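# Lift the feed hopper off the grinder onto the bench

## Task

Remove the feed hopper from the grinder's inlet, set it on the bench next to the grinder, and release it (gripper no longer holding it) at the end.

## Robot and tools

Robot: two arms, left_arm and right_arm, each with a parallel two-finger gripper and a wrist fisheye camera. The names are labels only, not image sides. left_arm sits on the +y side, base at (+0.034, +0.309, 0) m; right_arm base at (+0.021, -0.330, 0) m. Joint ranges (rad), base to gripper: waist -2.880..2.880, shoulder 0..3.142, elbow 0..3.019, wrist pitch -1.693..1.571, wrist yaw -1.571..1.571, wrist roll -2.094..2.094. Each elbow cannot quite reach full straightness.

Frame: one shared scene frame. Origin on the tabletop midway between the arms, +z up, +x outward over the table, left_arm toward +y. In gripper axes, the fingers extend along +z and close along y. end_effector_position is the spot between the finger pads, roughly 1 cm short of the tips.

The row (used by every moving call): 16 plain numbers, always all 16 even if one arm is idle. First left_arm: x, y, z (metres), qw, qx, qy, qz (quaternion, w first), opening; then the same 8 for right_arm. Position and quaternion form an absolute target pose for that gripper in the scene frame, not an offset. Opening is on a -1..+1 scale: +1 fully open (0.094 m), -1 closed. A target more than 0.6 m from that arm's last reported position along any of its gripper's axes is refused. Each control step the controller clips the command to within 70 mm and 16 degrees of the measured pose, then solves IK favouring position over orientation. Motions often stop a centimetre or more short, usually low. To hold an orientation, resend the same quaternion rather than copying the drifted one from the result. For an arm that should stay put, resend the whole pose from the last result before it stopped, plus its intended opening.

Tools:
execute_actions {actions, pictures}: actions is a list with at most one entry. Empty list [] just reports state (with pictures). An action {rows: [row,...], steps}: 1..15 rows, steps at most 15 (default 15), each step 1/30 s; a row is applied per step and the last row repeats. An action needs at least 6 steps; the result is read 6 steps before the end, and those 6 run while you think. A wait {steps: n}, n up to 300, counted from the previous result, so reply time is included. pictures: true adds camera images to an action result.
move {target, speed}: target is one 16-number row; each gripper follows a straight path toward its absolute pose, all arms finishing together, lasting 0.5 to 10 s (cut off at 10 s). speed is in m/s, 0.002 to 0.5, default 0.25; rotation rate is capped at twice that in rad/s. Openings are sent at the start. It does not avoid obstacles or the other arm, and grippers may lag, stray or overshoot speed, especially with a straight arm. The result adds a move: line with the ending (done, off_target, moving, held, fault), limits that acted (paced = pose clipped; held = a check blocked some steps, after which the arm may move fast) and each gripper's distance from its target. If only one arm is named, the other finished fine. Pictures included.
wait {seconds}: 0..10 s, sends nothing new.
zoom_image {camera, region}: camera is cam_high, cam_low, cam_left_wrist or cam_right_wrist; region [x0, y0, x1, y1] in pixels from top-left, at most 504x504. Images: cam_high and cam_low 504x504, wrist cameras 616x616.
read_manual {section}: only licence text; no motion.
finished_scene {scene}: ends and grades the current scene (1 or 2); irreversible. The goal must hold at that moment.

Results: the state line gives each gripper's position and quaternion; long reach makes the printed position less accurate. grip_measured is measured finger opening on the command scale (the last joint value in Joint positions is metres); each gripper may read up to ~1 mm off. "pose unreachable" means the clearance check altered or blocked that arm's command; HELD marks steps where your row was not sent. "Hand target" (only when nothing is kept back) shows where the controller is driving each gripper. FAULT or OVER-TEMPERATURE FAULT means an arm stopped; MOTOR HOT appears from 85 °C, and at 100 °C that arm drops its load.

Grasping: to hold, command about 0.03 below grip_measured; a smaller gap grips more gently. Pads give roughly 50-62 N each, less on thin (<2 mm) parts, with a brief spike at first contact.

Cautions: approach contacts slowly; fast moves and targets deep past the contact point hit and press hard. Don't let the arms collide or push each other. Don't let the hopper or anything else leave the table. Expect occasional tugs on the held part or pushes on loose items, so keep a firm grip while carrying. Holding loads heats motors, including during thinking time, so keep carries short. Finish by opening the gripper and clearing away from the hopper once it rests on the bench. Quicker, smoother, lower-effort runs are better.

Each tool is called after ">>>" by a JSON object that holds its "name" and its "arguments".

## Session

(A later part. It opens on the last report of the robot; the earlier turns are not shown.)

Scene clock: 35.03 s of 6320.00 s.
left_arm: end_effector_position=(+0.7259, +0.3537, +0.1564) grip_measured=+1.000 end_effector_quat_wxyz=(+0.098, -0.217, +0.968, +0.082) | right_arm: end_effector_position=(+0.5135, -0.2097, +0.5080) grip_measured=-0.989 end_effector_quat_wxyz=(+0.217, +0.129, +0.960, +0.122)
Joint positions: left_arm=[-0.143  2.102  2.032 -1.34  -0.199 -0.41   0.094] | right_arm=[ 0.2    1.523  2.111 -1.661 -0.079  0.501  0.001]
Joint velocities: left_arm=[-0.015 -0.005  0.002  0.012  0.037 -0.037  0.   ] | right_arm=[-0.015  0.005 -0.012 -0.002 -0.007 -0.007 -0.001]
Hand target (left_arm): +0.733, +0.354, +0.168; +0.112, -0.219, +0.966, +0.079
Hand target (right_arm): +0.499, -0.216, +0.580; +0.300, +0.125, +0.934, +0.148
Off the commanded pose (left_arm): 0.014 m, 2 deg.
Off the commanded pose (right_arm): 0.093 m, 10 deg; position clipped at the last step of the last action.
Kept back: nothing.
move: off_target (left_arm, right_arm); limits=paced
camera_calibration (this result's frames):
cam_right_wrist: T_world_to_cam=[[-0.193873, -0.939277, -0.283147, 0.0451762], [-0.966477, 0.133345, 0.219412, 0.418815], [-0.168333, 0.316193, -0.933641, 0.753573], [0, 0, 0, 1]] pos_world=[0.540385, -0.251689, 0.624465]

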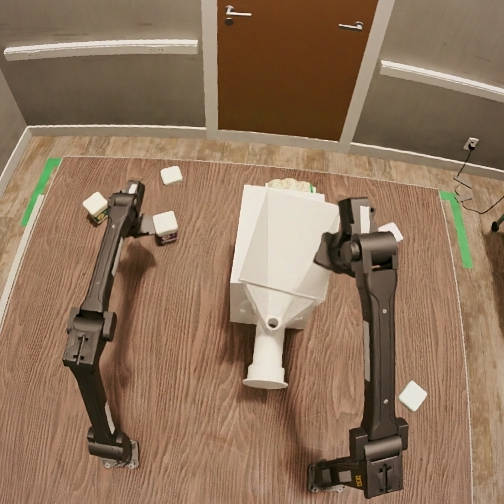

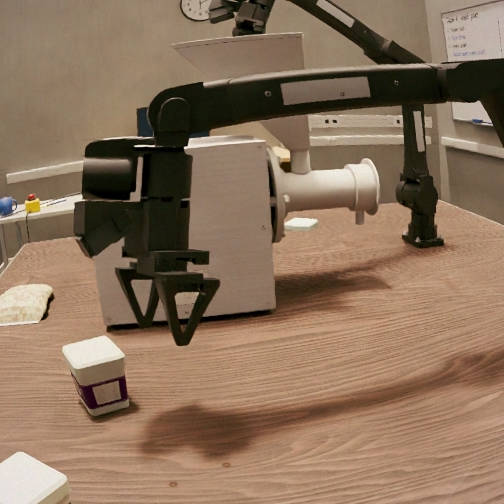

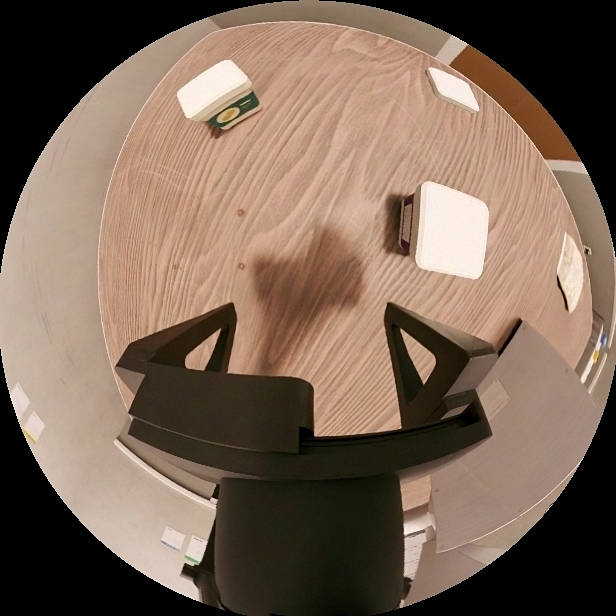

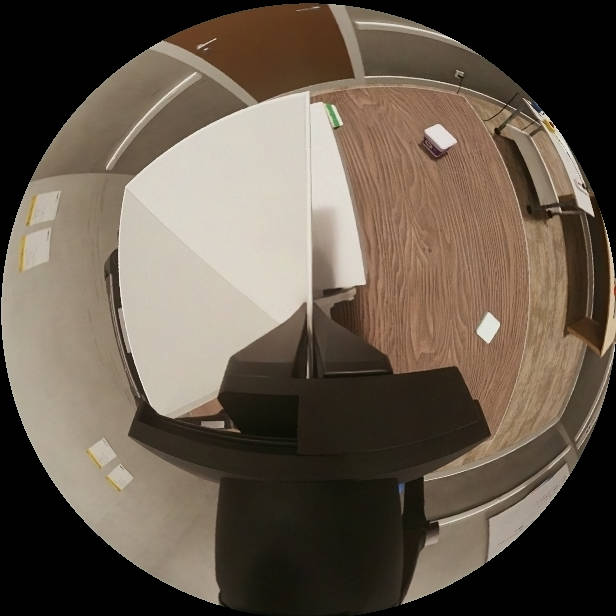

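>>> {"name": "move", "arguments": {"target": [0.45,0.25,0.58,0.35,0.04,0.92,-0.15,0.3,0.513,-0.213,0.51,0.27,0.125,0.945,0.14,-1], "speed": 0.35}}

>>> {"name": "move", "arguments": {"target": [0.49,0.02,0.585,0.27,0.04,0.945,-0.18,0.3,0.513,-0.213,0.51,0.27,0.125,0.945,0.14,-1], "speed": 0.15}}

Scene clock: 37.70 s of 6320.00 s.
left_arm: end_effector_position=(+0.4497, +0.2565, +0.5611) grip_measured=+0.302 end_effector_quat_wxyz=(+0.341, +0.025, +0.927, -0.155) | right_arm: end_effector_position=(+0.5131, -0.2128, +0.5051) grip_measured=-0.989 end_effector_quat_wxyz=(+0.259, +0.128, +0.948, +0.134)
Joint positions: left_arm=[-0.159  1.221  1.872 -1.508  0.308 -0.063  0.061] | right_arm=[ 0.195  1.442  1.977 -1.517 -0.075  0.501  0.001]
Joint velocities: left_arm=[-0.005 -0.005 -0.007 -0.022 -0.007 -0.007  0.002] | right_arm=[-0.005 -0.015 -0.002  0.007 -0.051  0.007  0.   ]
Hand target (left_arm): +0.447, +0.251, +0.575; +0.348, +0.037, +0.924, -0.155
Hand target (right_arm): +0.513, -0.213, +0.511; +0.270, +0.125, +0.944, +0.141
Off the commanded pose (left_arm): 0.020 m, 2 deg.
Off the commanded pose (right_arm): 0.005 m, 1 deg.
Kept back: nothing.
move: off_target (left_arm); limits=paced
camera_calibration (this result's frames):
cam_left_wrist: T_world_to_cam=[[-0.160167, -0.953797, 0.254202, 0.175423], [-0.984662, 0.136333, -0.108874, 0.473282], [0.0691876, -0.267741, -0.961004, 0.696072], [0, 0, 0, 1]] pos_world=[0.44596, 0.289161, 0.675863]
cam_right_wrist: T_world_to_cam=[[-0.173258, -0.933331, -0.314443, 0.0478302], [-0.981426, 0.136916, 0.134373, 0.470873], [-0.0823625, 0.331884, -0.939718, 0.714053], [0, 0, 0, 1]] pos_world=[0.529225, -0.256811, 0.622776]

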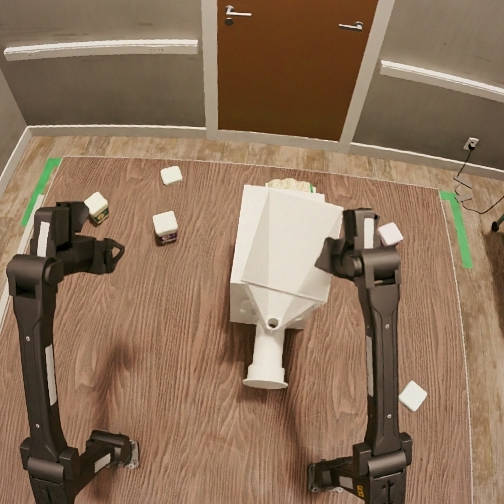

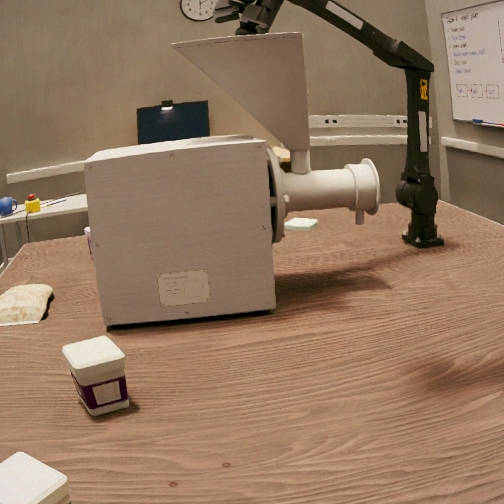

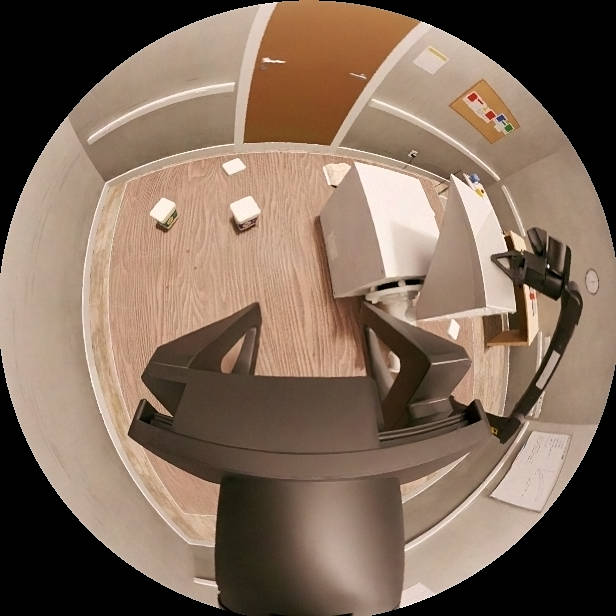

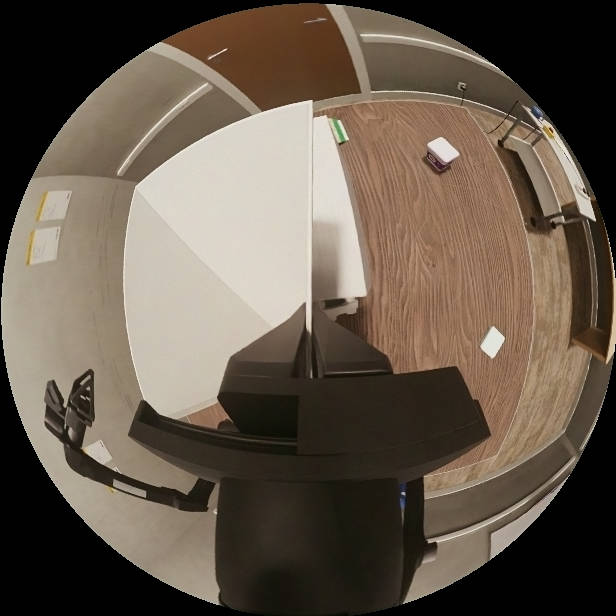

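Scene clock: 39.77 s of 6320.00 s.
left_arm: end_effector_position=(+0.4908, +0.0237, +0.5718) grip_measured=+0.302 end_effector_quat_wxyz=(+0.267, +0.044, +0.946, -0.175) | right_arm: end_effector_position=(+0.5130, -0.2131, +0.5050) grip_measured=-0.989 end_effector_quat_wxyz=(+0.260, +0.128, +0.948, +0.134)
Joint positions: left_arm=[-0.7    1.633  2.394 -1.682  0.052 -0.466  0.061] | right_arm=[ 0.195  1.441  1.974 -1.515 -0.074  0.501  0.001]
Joint velocities: left_arm=[-0.005 -0.015  0.032  0.007 -0.081 -0.037 -0.002] | right_arm=[-0.015  0.005 -0.002 -0.007  0.007 -0.007 -0.001]
Hand target (left_arm): +0.490, +0.023, +0.586; +0.277, +0.040, +0.943, -0.182
Hand target (right_arm): +0.513, -0.213, +0.510; +0.270, +0.125, +0.944, +0.140
Off the commanded pose (left_arm): 0.014 m, 1 deg.
Off the commanded pose (right_arm): 0.005 m, 1 deg.
joint sent to its limit (left arm) — the command would take joint 4 (wrist pitch) past its lower limit, so that joint was sent only as far as its limit.
Kept back: nothing.
move: off_target (left_arm)
camera_calibration (this result's frames):
cam_left_wrist: T_world_to_cam=[[-0.188361, -0.936954, 0.294343, -0.0522556], [-0.978092, 0.206019, 0.0298824, 0.462374], [-0.0886386, -0.282266, -0.955232, 0.715666], [0, 0, 0, 1]] pos_world=[0.505837, 0.0577896, 0.685192]
cam_right_wrist: T_world_to_cam=[[-0.173615, -0.9335, -0.313746, 0.0472992], [-0.981495, 0.137881, 0.132878, 0.471788], [-0.0807818, 0.331009, -0.940163, 0.71329], [0, 0, 0, 1]] pos_world=[0.52889, -0.257003, 0.622759]

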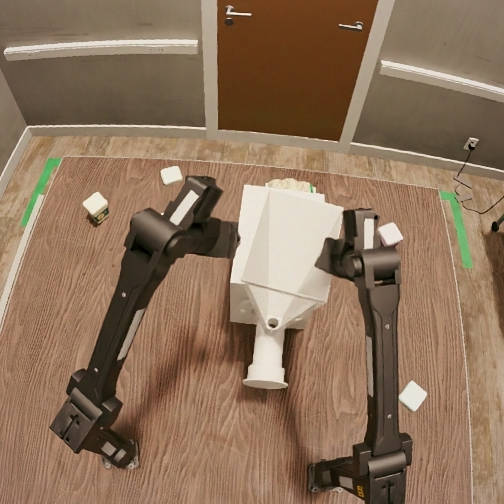

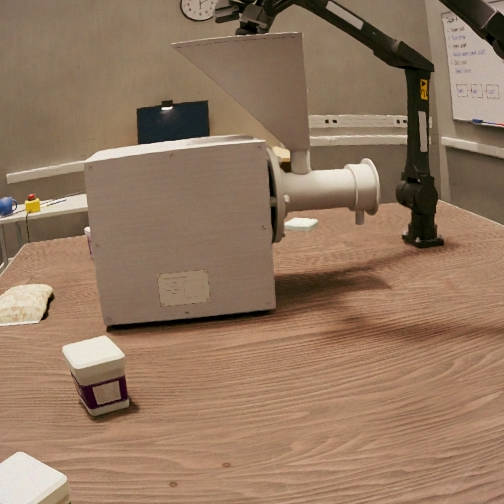

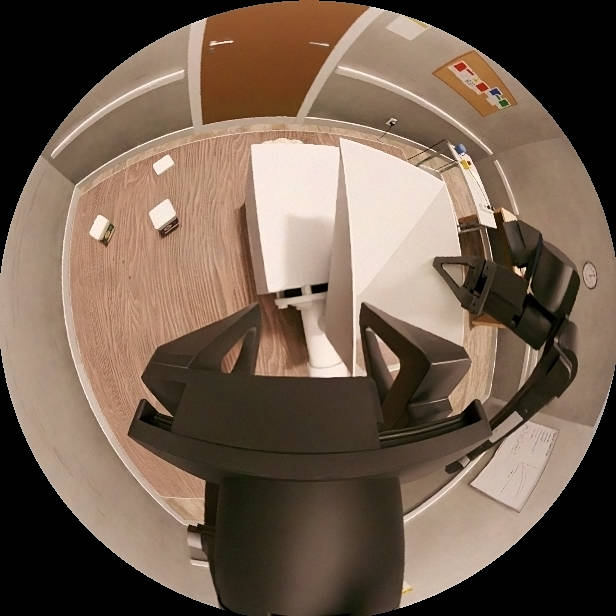

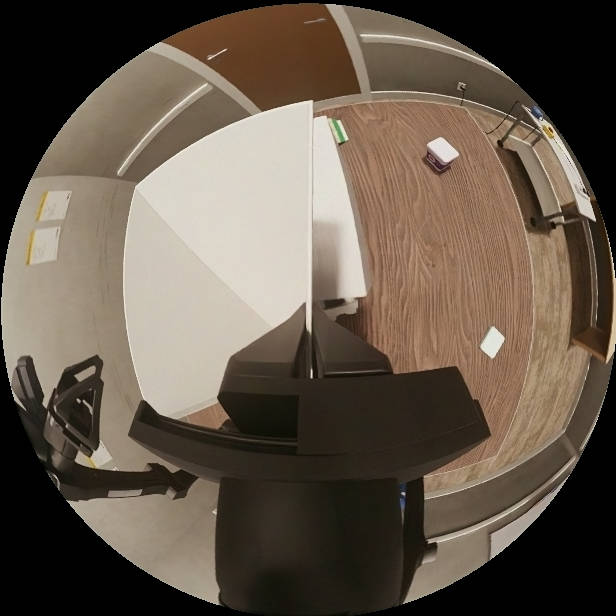

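>>> {"name": "move", "arguments": {"target": [0.48,-0.02,0.575,0.324,0.023,0.92,-0.185,0.3,0.513,-0.213,0.51,0.27,0.125,0.945,0.14,-1], "speed": 0.12}}

>>> {"name": "move", "arguments": {"target": [0.52,-0.045,0.505,0.324,0.023,0.92,-0.185,0.3,0.513,-0.213,0.51,0.27,0.125,0.945,0.14,-1], "speed": 0.07}}

Scene clock: 41.17 s of 6320.00 s.
left_arm: end_effector_position=(+0.4847, -0.0206, +0.5649) grip_measured=+0.302 end_effector_quat_wxyz=(+0.313, +0.027, +0.933, -0.177) | right_arm: end_effector_position=(+0.5130, -0.2132, +0.5050) grip_measured=-0.989 end_effector_quat_wxyz=(+0.260, +0.129, +0.948, +0.134)
Joint positions: left_arm=[-0.813  1.589  2.267 -1.516 -0.075 -0.568  0.061] | right_arm=[ 0.195  1.441  1.974 -1.515 -0.073  0.501  0.001]
Joint velocities: left_arm=[-0.015 -0.005  0.002 -0.017  0.022 -0.022 -0.   ] | right_arm=[-0.005 -0.005 -0.012 -0.012 -0.066  0.037 -0.001]
Hand target (left_arm): +0.480, -0.020, +0.575; +0.326, +0.023, +0.926, -0.188
Hand target (right_arm): +0.513, -0.213, +0.510; +0.270, +0.125, +0.945, +0.140
Off the commanded pose (left_arm): 0.011 m, 2 deg.
Off the commanded pose (right_arm): 0.005 m, 1 deg.
Kept back: nothing.
move: off_target (left_arm)
camera_calibration (this result's frames):
cam_left_wrist: T_world_to_cam=[[-0.17047, -0.939287, 0.297793, -0.103483], [-0.985322, 0.159754, -0.0601523, 0.5192], [0.00892657, -0.303676, -0.952734, 0.646896], [0, 0, 0, 1]] pos_world=[0.488164, 0.0163016, 0.678367]
cam_right_wrist: T_world_to_cam=[[-0.173969, -0.93362, -0.313189, 0.047059], [-0.981454, 0.13838, 0.132663, 0.472032], [-0.0805177, 0.33046, -0.940379, 0.713184], [0, 0, 0, 1]] pos_world=[0.528888, -0.257063, 0.62278]

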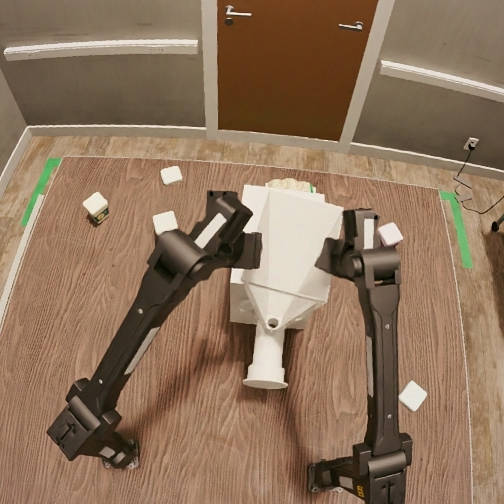

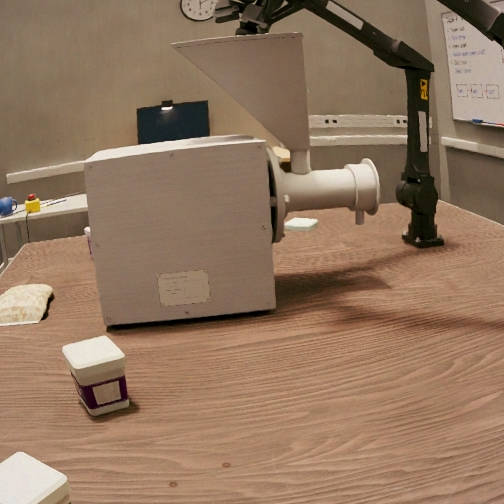

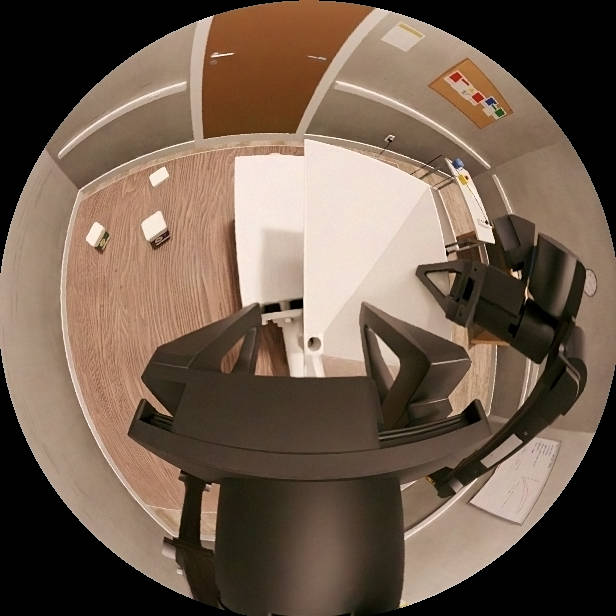

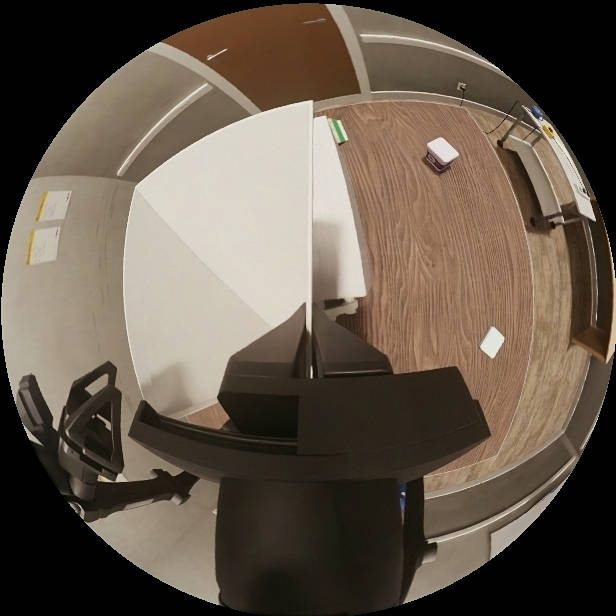

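Scene clock: 42.50 s of 6320.00 s.
left_arm: end_effector_position=(+0.5192, -0.0463, +0.5068) grip_measured=+0.302 end_effector_quat_wxyz=(+0.322, +0.026, +0.929, -0.182) | right_arm: end_effector_position=(+0.5130, -0.2132, +0.5050) grip_measured=-0.989 end_effector_quat_wxyz=(+0.260, +0.129, +0.948, +0.134)
Joint positions: left_arm=[-0.812  1.585  2.068 -1.3   -0.075 -0.568  0.061] | right_arm=[ 0.195  1.441  1.974 -1.515 -0.073  0.501  0.001]
Joint velocities: left_arm=[ 0.005 -0.005  0.002 -0.002  0.022 -0.022 -0.001] | right_arm=[-0.005  0.005 -0.007 -0.012 -0.022  0.007  0.   ]
Hand target (left_arm): +0.520, -0.045, +0.505; +0.326, +0.023, +0.927, -0.186
Hand target (right_arm): +0.513, -0.213, +0.510; +0.270, +0.125, +0.945, +0.140
Off the commanded pose (left_arm): 0.002 m, 1 deg.
Off the commanded pose (right_arm): 0.005 m, 1 deg.
Kept back: nothing.
move: done
camera_calibration (this result's frames):
cam_left_wrist: T_world_to_cam=[[-0.174783, -0.93553, 0.306977, -0.10675], [-0.984269, 0.157841, -0.0793809, 0.562876], [0.0258096, -0.316022, -0.948401, 0.571851], [0, 0, 0, 1]] pos_world=[0.520604, -0.00799495, 0.619796]
cam_right_wrist: T_world_to_cam=[[-0.173969, -0.93362, -0.313189, 0.047059], [-0.981454, 0.13838, 0.132663, 0.472032], [-0.0805177, 0.33046, -0.940379, 0.713184], [0, 0, 0, 1]] pos_world=[0.528888, -0.257063, 0.62278]

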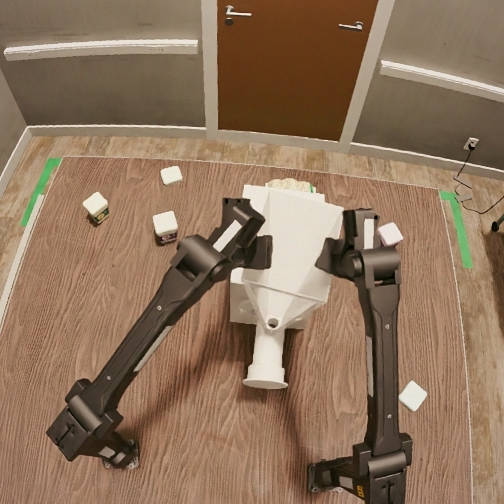

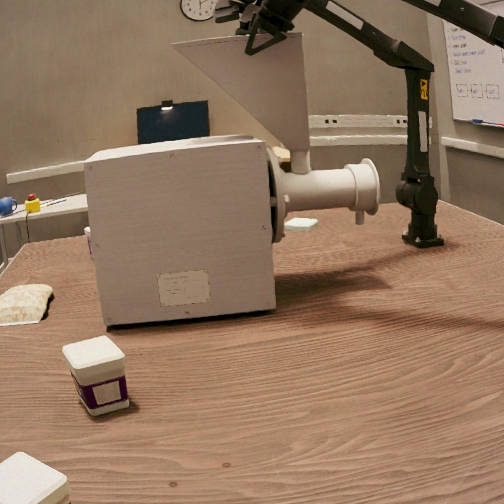

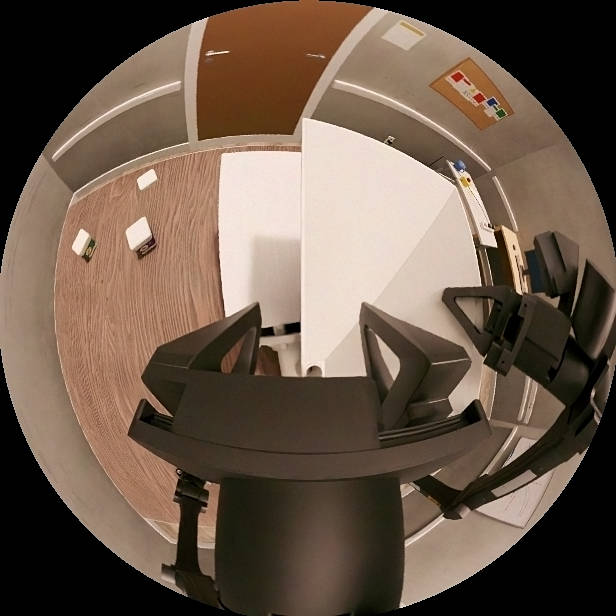

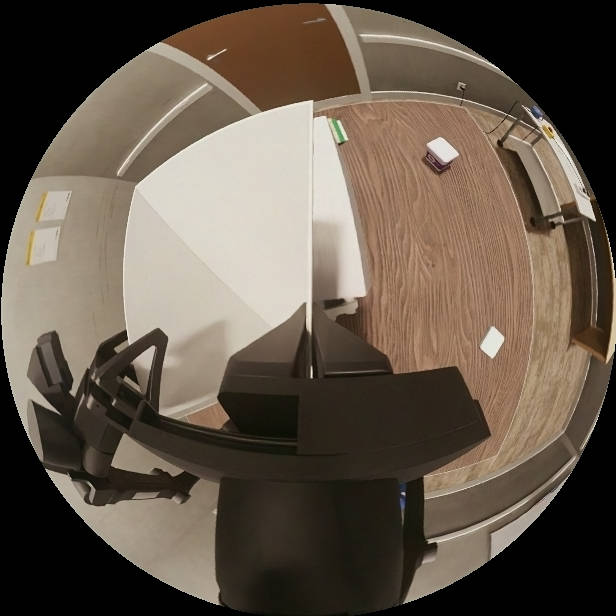

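>>> {"name": "move", "arguments": {"target": [0.525,-0.05,0.48,0.324,0.023,0.92,-0.185,0.3,0.513,-0.213,0.51,0.27,0.125,0.945,0.14,-1], "speed": 0.05}}

>>> {"name": "move", "arguments": {"target": [0.525,-0.05,0.48,0.324,0.023,0.92,-0.185,-1,0.513,-0.213,0.51,0.27,0.125,0.945,0.14,-1], "speed": 0.05}}

Scene clock: 43.53 s of 6320.00 s.
left_arm: end_effector_position=(+0.5201, -0.0470, +0.5094) grip_measured=+0.302 end_effector_quat_wxyz=(+0.345, +0.024, +0.917, -0.199) | right_arm: end_effector_position=(+0.5131, -0.2129, +0.5051) grip_measured=-0.989 end_effector_quat_wxyz=(+0.260, +0.128, +0.948, +0.135)
Joint positions: left_arm=[-0.812  1.545  1.996 -1.205 -0.075 -0.569  0.061] | right_arm=[ 0.195  1.441  1.974 -1.515 -0.075  0.501  0.001]
Joint velocities: left_arm=[ 0.005 -0.005 -0.022 -0.007  0.022 -0.022 -0.001] | right_arm=[ 0.005 -0.015  0.012 -0.017 -0.007 -0.022 -0.001]
Hand target (left_arm): +0.525, -0.050, +0.480; +0.326, +0.023, +0.927, -0.186
Hand target (right_arm): +0.513, -0.213, +0.510; +0.270, +0.125, +0.945, +0.140
Off the commanded pose (left_arm): 0.030 m, 3 deg.
Off the commanded pose (right_arm): 0.005 m, 1 deg.
Kept back: nothing.
move: off_target (left_arm)
camera_calibration (this result's frames):
cam_left_wrist: T_world_to_cam=[[-0.190109, -0.923288, 0.333764, -0.113157], [-0.979085, 0.153206, -0.133866, 0.588919], [0.0724623, -0.352233, -0.933103, 0.540396], [0, 0, 0, 1]] pos_world=[0.515931, -0.0043569, 0.620849]
cam_right_wrist: T_world_to_cam=[[-0.173166, -0.93315, -0.315032, 0.0480556], [-0.981602, 0.137396, 0.132587, 0.471942], [-0.0804394, 0.332196, -0.939774, 0.713214], [0, 0, 0, 1]] pos_world=[0.528951, -0.256927, 0.622826]

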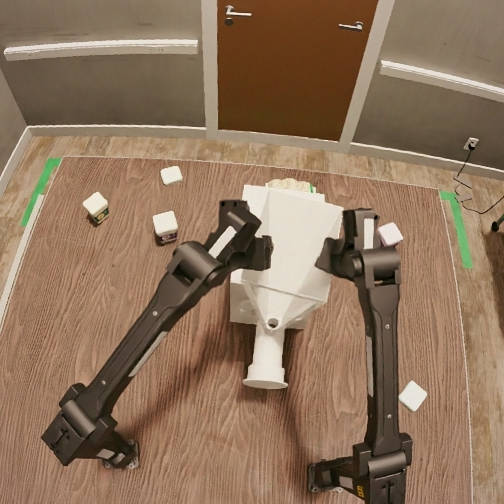

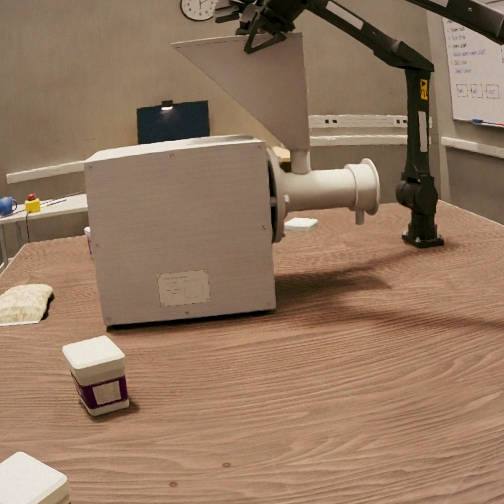

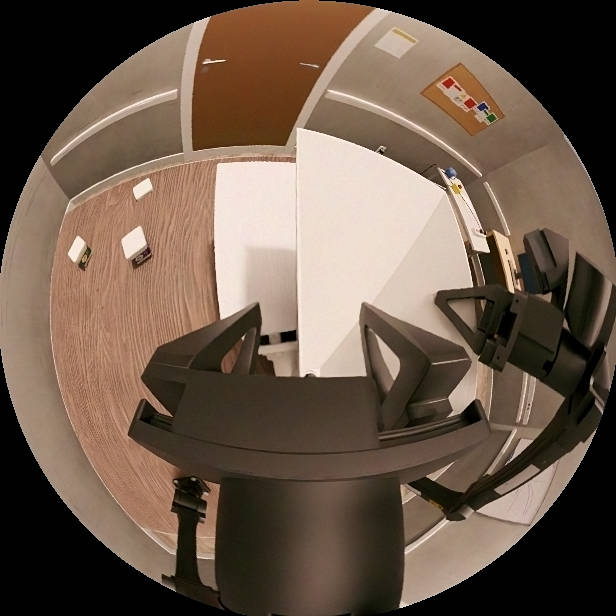

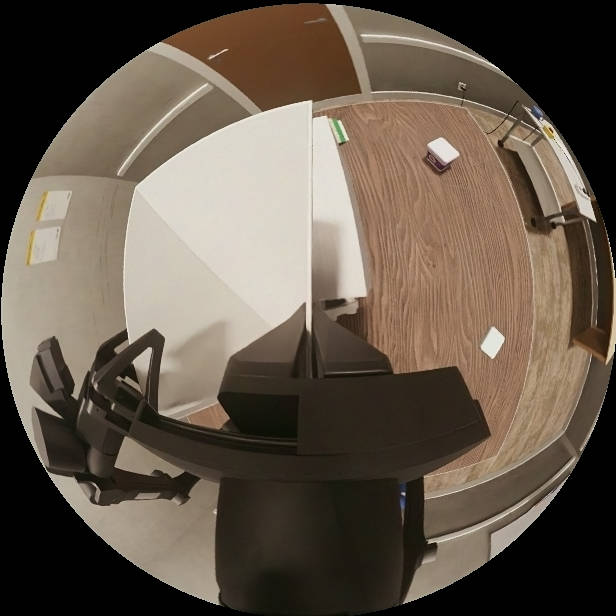

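Scene clock: 44.37 s of 6320.00 s.
left_arm: end_effector_position=(+0.5222, -0.0423, +0.5085) grip_measured=-0.969 end_effector_quat_wxyz=(+0.350, +0.027, +0.917, -0.189) | right_arm: end_effector_position=(+0.5129, -0.2134, +0.5051) grip_measured=-0.989 end_effector_quat_wxyz=(+0.259, +0.130, +0.947, +0.136)
Joint positions: left_arm=[-0.808  1.543  1.992 -1.207 -0.092 -0.551  0.001] | right_arm=[ 0.194  1.44   1.974 -1.515 -0.077  0.504  0.001]
Joint velocities: left_arm=[-0.005 -0.015 -0.022 -0.012  0.007 -0.022 -0.   ] | right_arm=[-0.005 -0.015 -0.002 -0.002 -0.007 -0.022  0.   ]
Hand target (left_arm): +0.525, -0.050, +0.480; +0.326, +0.023, +0.927, -0.185
Hand target (right_arm): +0.513, -0.213, +0.510; +0.270, +0.125, +0.944, +0.140
Off the commanded pose (left_arm): 0.030 m, 3 deg.
Off the commanded pose (right_arm): 0.005 m, 1 deg.
Kept back: nothing.
move: off_target (left_arm)
camera_calibration (this result's frames):
cam_left_wrist: T_world_to_cam=[[-0.190358, -0.93092, 0.311691, -0.0970655], [-0.978135, 0.152761, -0.141128, 0.593356], [0.0837644, -0.331741, -0.939644, 0.539316], [0, 0, 0, 1]] pos_world=[0.516729, -0.00208851, 0.620759]
cam_right_wrist: T_world_to_cam=[[-0.175926, -0.931746, -0.317645, 0.0506076], [-0.981121, 0.13963, 0.133813, 0.471429], [-0.0803275, 0.33519, -0.93872, 0.713445], [0, 0, 0, 1]] pos_world=[0.528741, -0.257811, 0.622716]

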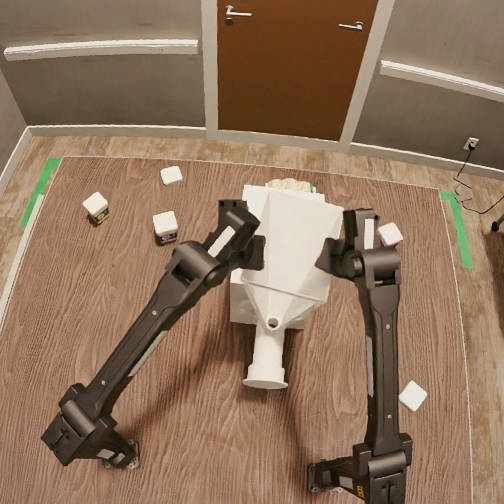

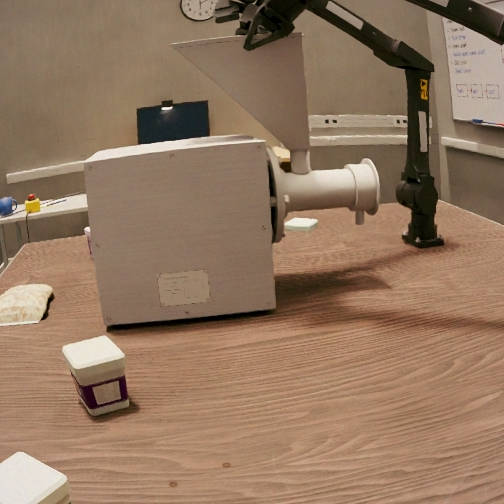

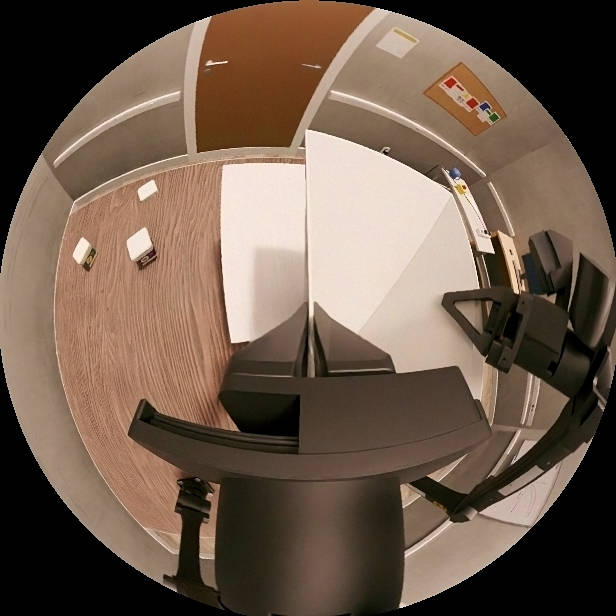

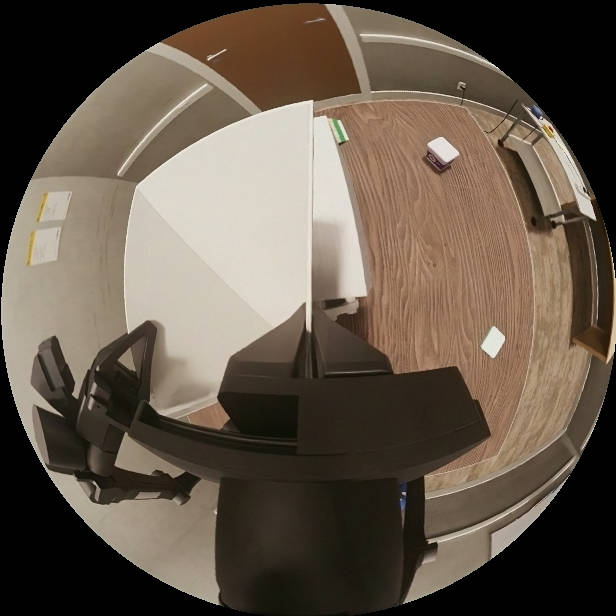

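>>> {"name": "move", "arguments": {"target": [0.515,-0.042,0.575,0.37,0.027,0.91,-0.19,-1,0.505,-0.213,0.572,0.29,0.13,0.94,0.137,-1], "speed": 0.04}}

>>> {"name": "zoom_image", "arguments": {"camera": "cam_low", "region": [160, 0, 360, 200]}}

Scene clock: 46.73 s of 6320.00 s.
left_arm: end_effector_position=(+0.5190, -0.0394, +0.5242) grip_measured=-0.972 end_effector_quat_wxyz=(+0.335, +0.022, +0.926, -0.170) | right_arm: end_effector_position=(+0.5103, -0.2125, +0.5200) grip_measured=-0.989 end_effector_quat_wxyz=(+0.239, +0.133, +0.954, +0.124)
Joint positions: left_arm=[-0.813  1.592  2.123 -1.336 -0.112 -0.563  0.001] | right_arm=[ 0.201  1.498  2.104 -1.635 -0.065  0.509  0.001]
Joint velocities: left_arm=[-0.015  0.005  0.002 -0.002  0.007  0.022  0.   ] | right_arm=[-0.005 -0.015 -0.007 -0.032  0.037  0.007 -0.   ]
Hand target (left_arm): +0.512, -0.039, +0.573; +0.371, +0.027, +0.908, -0.191
Hand target (right_arm): +0.499, -0.214, +0.569; +0.290, +0.130, +0.938, +0.138
Off the commanded pose (left_arm): 0.051 m, 5 deg.
Off the commanded pose (right_arm): 0.052 m, 6 deg.
Kept back: nothing.
move: off_target (left_arm, right_arm)
camera_calibration (this result's frames):
cam_left_wrist: T_world_to_cam=[[-0.163485, -0.944243, 0.285793, -0.100728], [-0.984882, 0.139394, -0.10284, 0.574881], [0.057268, -0.298285, -0.952757, 0.57727], [0, 0, 0, 1]] pos_world=[0.516663, -0.00305604, 0.637907]
cam_right_wrist: T_world_to_cam=[[-0.193274, -0.936557, -0.292415, 0.0503466], [-0.973477, 0.14586, 0.176261, 0.442068], [-0.122427, 0.318726, -0.939907, 0.745514], [0, 0, 0, 1]] pos_world=[0.531344, -0.254942, 0.637516]

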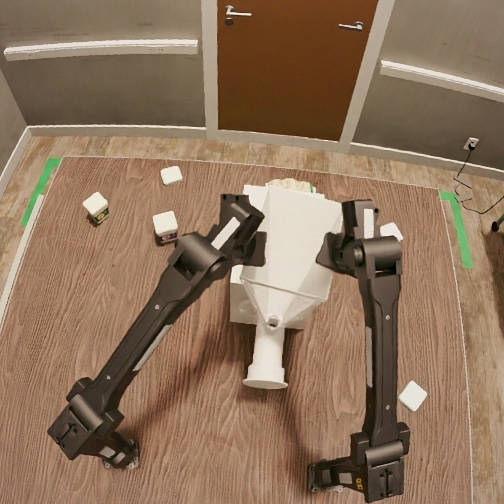

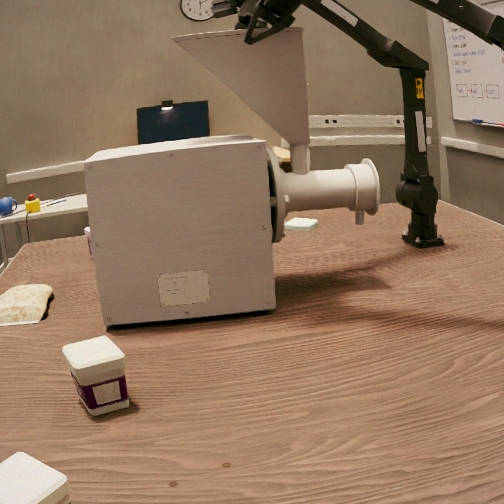

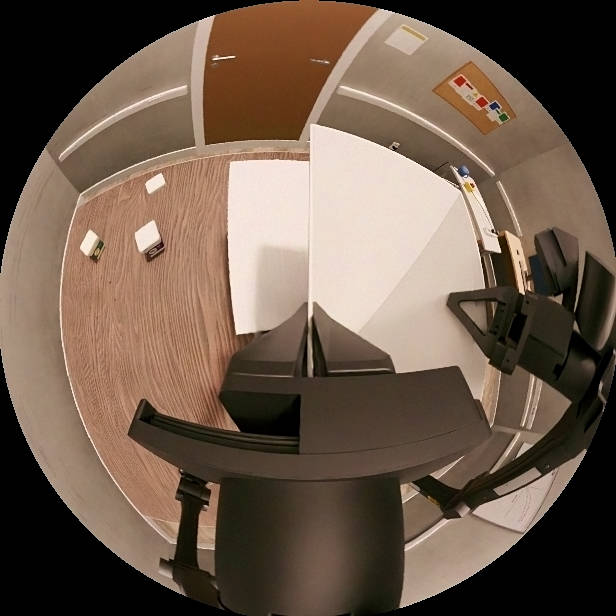

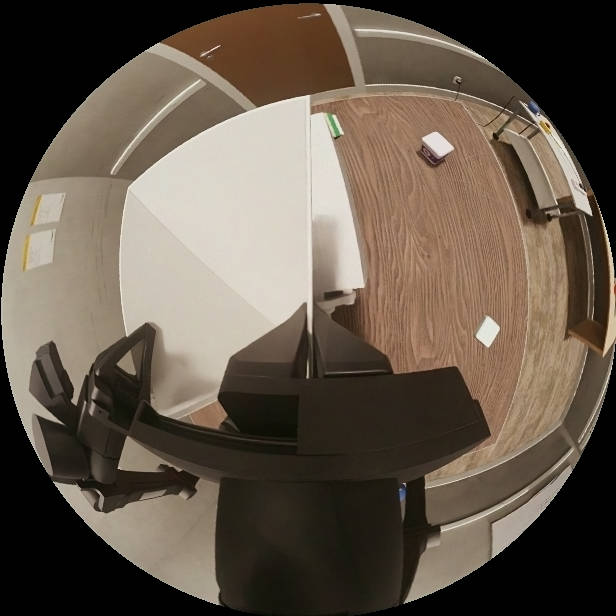

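Region (160, 0, 360, 200) of cam_low's 504x504 image, scaled by 2.520, with more detail than that image has.

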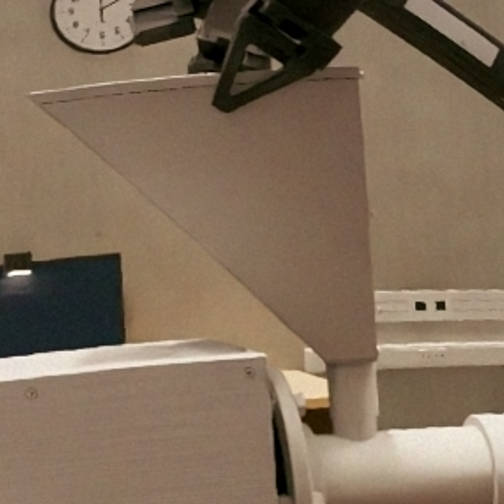

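>>> {"name": "move", "arguments": {"target": [0.505,-0.040,0.625,0.42,0.027,0.888,-0.185,-1,0.495,-0.213,0.62,0.36,0.135,0.912,0.145,-1], "speed": 0.04}}

>>> {"name": "zoom_image", "arguments": {"camera": "cam_low", "region": [160, 0, 360, 200]}}

Scene clock: 50.63 s of 6320.00 s.
left_arm: end_effector_position=(+0.5089, -0.0407, +0.5576) grip_measured=-0.972 end_effector_quat_wxyz=(+0.366, +0.020, +0.916, -0.162) | right_arm: end_effector_position=(+0.4988, -0.2147, +0.5517) grip_measured=-0.989 end_effector_quat_wxyz=(+0.281, +0.142, +0.941, +0.124)
Joint positions: left_arm=[-0.845  1.598  2.206 -1.371 -0.181 -0.565  0.001] | right_arm=[ 0.217  1.462  2.131 -1.617 -0.021  0.537  0.001]
Joint velocities: left_arm=[-0.015  0.005 -0.022  0.022  0.007  0.007  0.   ] | right_arm=[-0.015 -0.005 -0.007 -0.007 -0.007 -0.037  0.   ]
Hand target (left_arm): +0.499, -0.035, +0.621; +0.421, +0.025, +0.887, -0.188
Hand target (right_arm): +0.485, -0.216, +0.617; +0.359, +0.137, +0.911, +0.149
Off the commanded pose (left_arm): 0.068 m, 7 deg.
Off the commanded pose (right_arm): 0.068 m, 10 deg.
Kept back: nothing.
move: off_target (left_arm, right_arm)
camera_calibration (this result's frames):
cam_left_wrist: T_world_to_cam=[[-0.163701, -0.949901, 0.266251, -0.102404], [-0.978849, 0.122831, -0.163609, 0.598685], [0.122709, -0.287403, -0.949917, 0.574825], [0, 0, 0, 1]] pos_world=[0.498722, -0.00560482, 0.671252]
cam_right_wrist: T_world_to_cam=[[-0.197886, -0.931186, -0.306159, 0.0663994], [-0.979652, 0.177197, 0.0942518, 0.480648], [-0.0335155, 0.31858, -0.947303, 0.734286], [0, 0, 0, 1]] pos_world=[0.508617, -0.257268, 0.670619]

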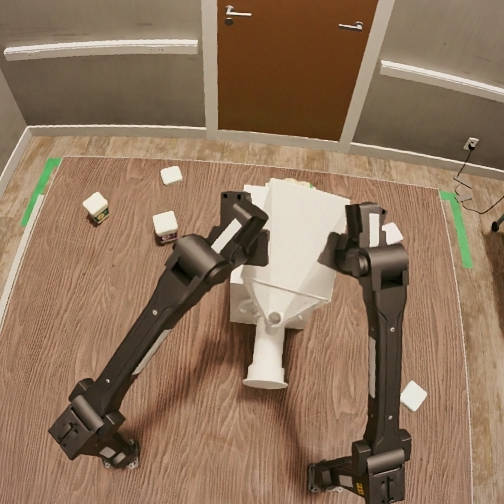

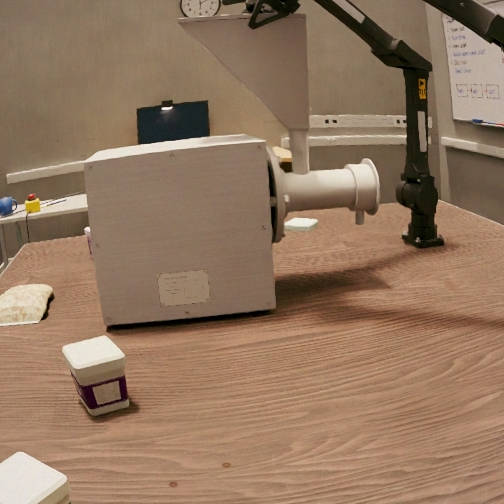

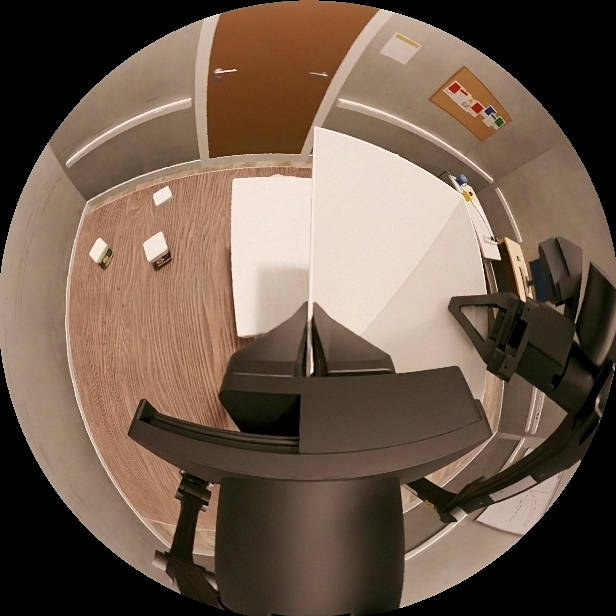

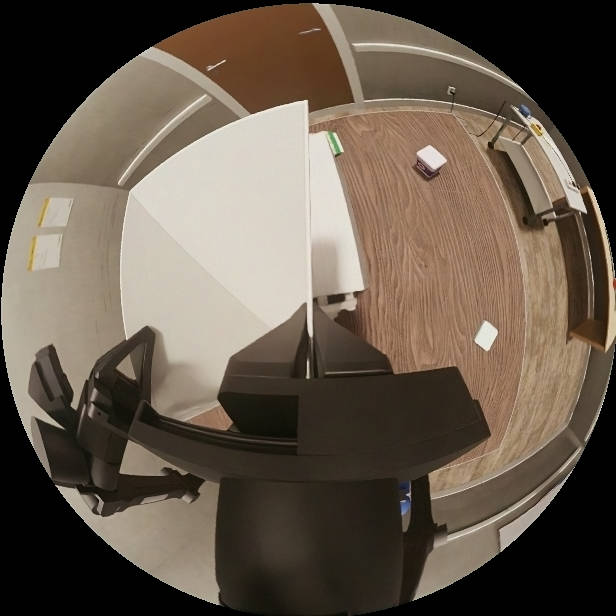

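Region (160, 0, 360, 200) of cam_low's 504x504 image, scaled by 2.520, with more detail than that image has.

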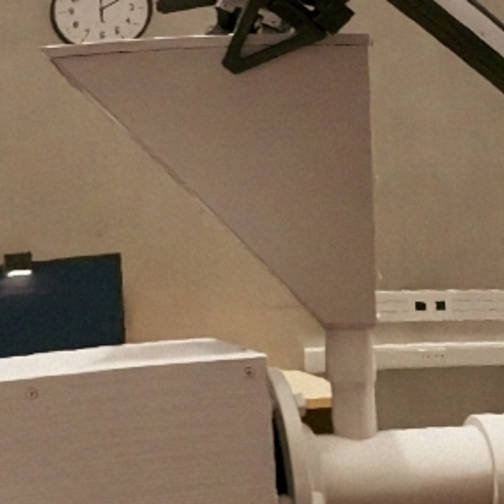

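>>> {"name": "move", "arguments": {"target": [0.50,-0.040,0.67,0.46,0.027,0.868,-0.185,-1,0.49,-0.213,0.665,0.40,0.14,0.893,0.15,-1], "speed": 0.04}}

>>> {"name": "zoom_image", "arguments": {"camera": "cam_low", "region": [160, 0, 360, 200]}}

Scene clock: 54.63 s of 6320.00 s.
left_arm: end_effector_position=(+0.5100, -0.0406, +0.6246) grip_measured=-0.972 end_effector_quat_wxyz=(+0.428, +0.033, +0.888, -0.163) | right_arm: end_effector_position=(+0.4988, -0.2158, +0.6179) grip_measured=-0.988 end_effector_quat_wxyz=(+0.353, +0.140, +0.916, +0.133)
Joint positions: left_arm=[-0.863  1.661  2.436 -1.417 -0.246 -0.507  0.001] | right_arm=[ 0.23   1.493  2.319 -1.624  0.024  0.537  0.001]
Joint velocities: left_arm=[-0.024  0.005  0.032 -0.032 -0.022 -0.022  0.001] | right_arm=[-0.015  0.015  0.012 -0.012  0.022 -0.022 -0.   ]
Hand target (left_arm): +0.497, -0.037, +0.667; +0.460, +0.026, +0.867, -0.188
Hand target (right_arm): +0.483, -0.215, +0.663; +0.400, +0.141, +0.893, +0.154
Off the commanded pose (left_arm): 0.046 m, 5 deg.
Off the commanded pose (right_arm): 0.048 m, 6 deg.
Kept back: nothing.
move: off_target (left_arm, right_arm)
camera_calibration (this result's frames):
cam_left_wrist: T_world_to_cam=[[-0.203046, -0.948044, 0.244918, -0.086511], [-0.946495, 0.125955, -0.297123, 0.677737], [0.250837, -0.292143, -0.922894, 0.555975], [0, 0, 0, 1]] pos_world=[0.48445, -0.00495637, 0.735665]
cam_right_wrist: T_world_to_cam=[[-0.163081, -0.927654, -0.33595, 0.0874674], [-0.979772, 0.192301, -0.0553853, 0.570389], [0.115982, 0.320122, -0.94025, 0.718724], [0, 0, 0, 1]] pos_world=[0.489756, -0.258626, 0.736756]

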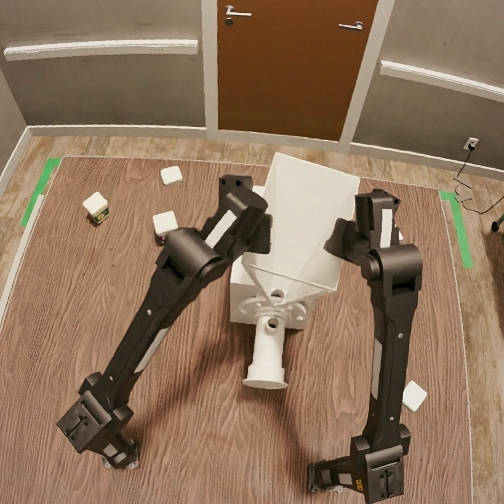

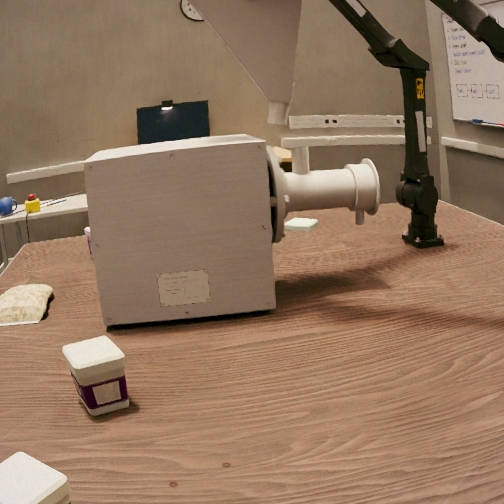

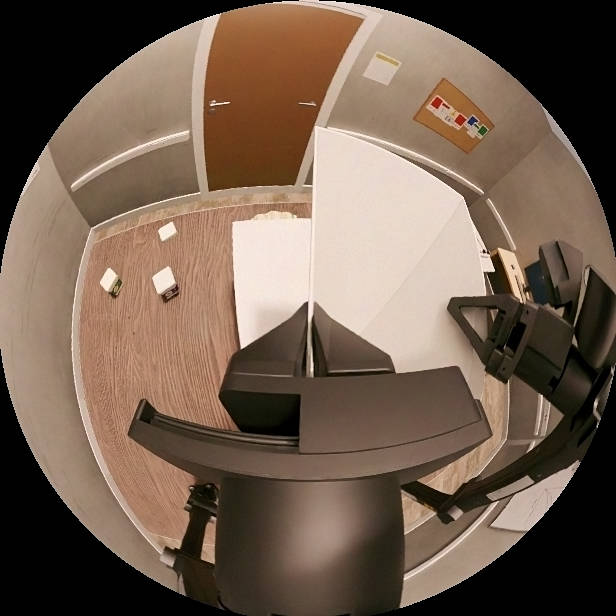

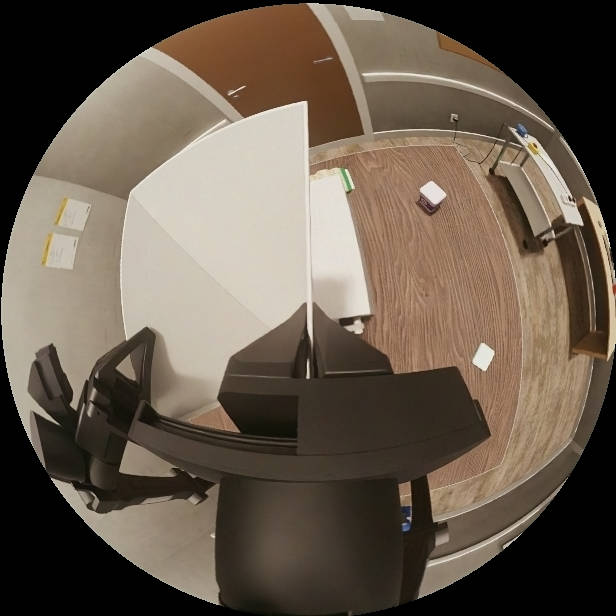

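Region (160, 0, 360, 200) of cam_low's 504x504 image, scaled by 2.520, with more detail than that image has.

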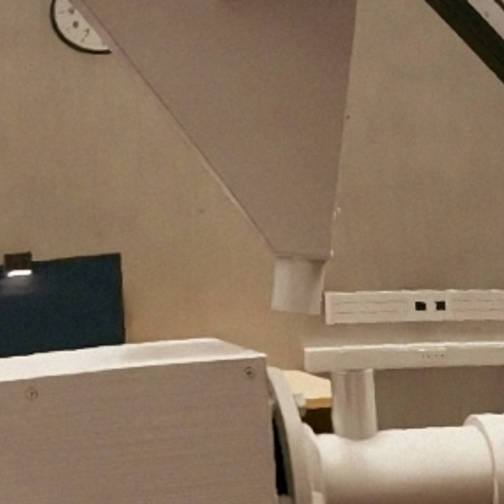

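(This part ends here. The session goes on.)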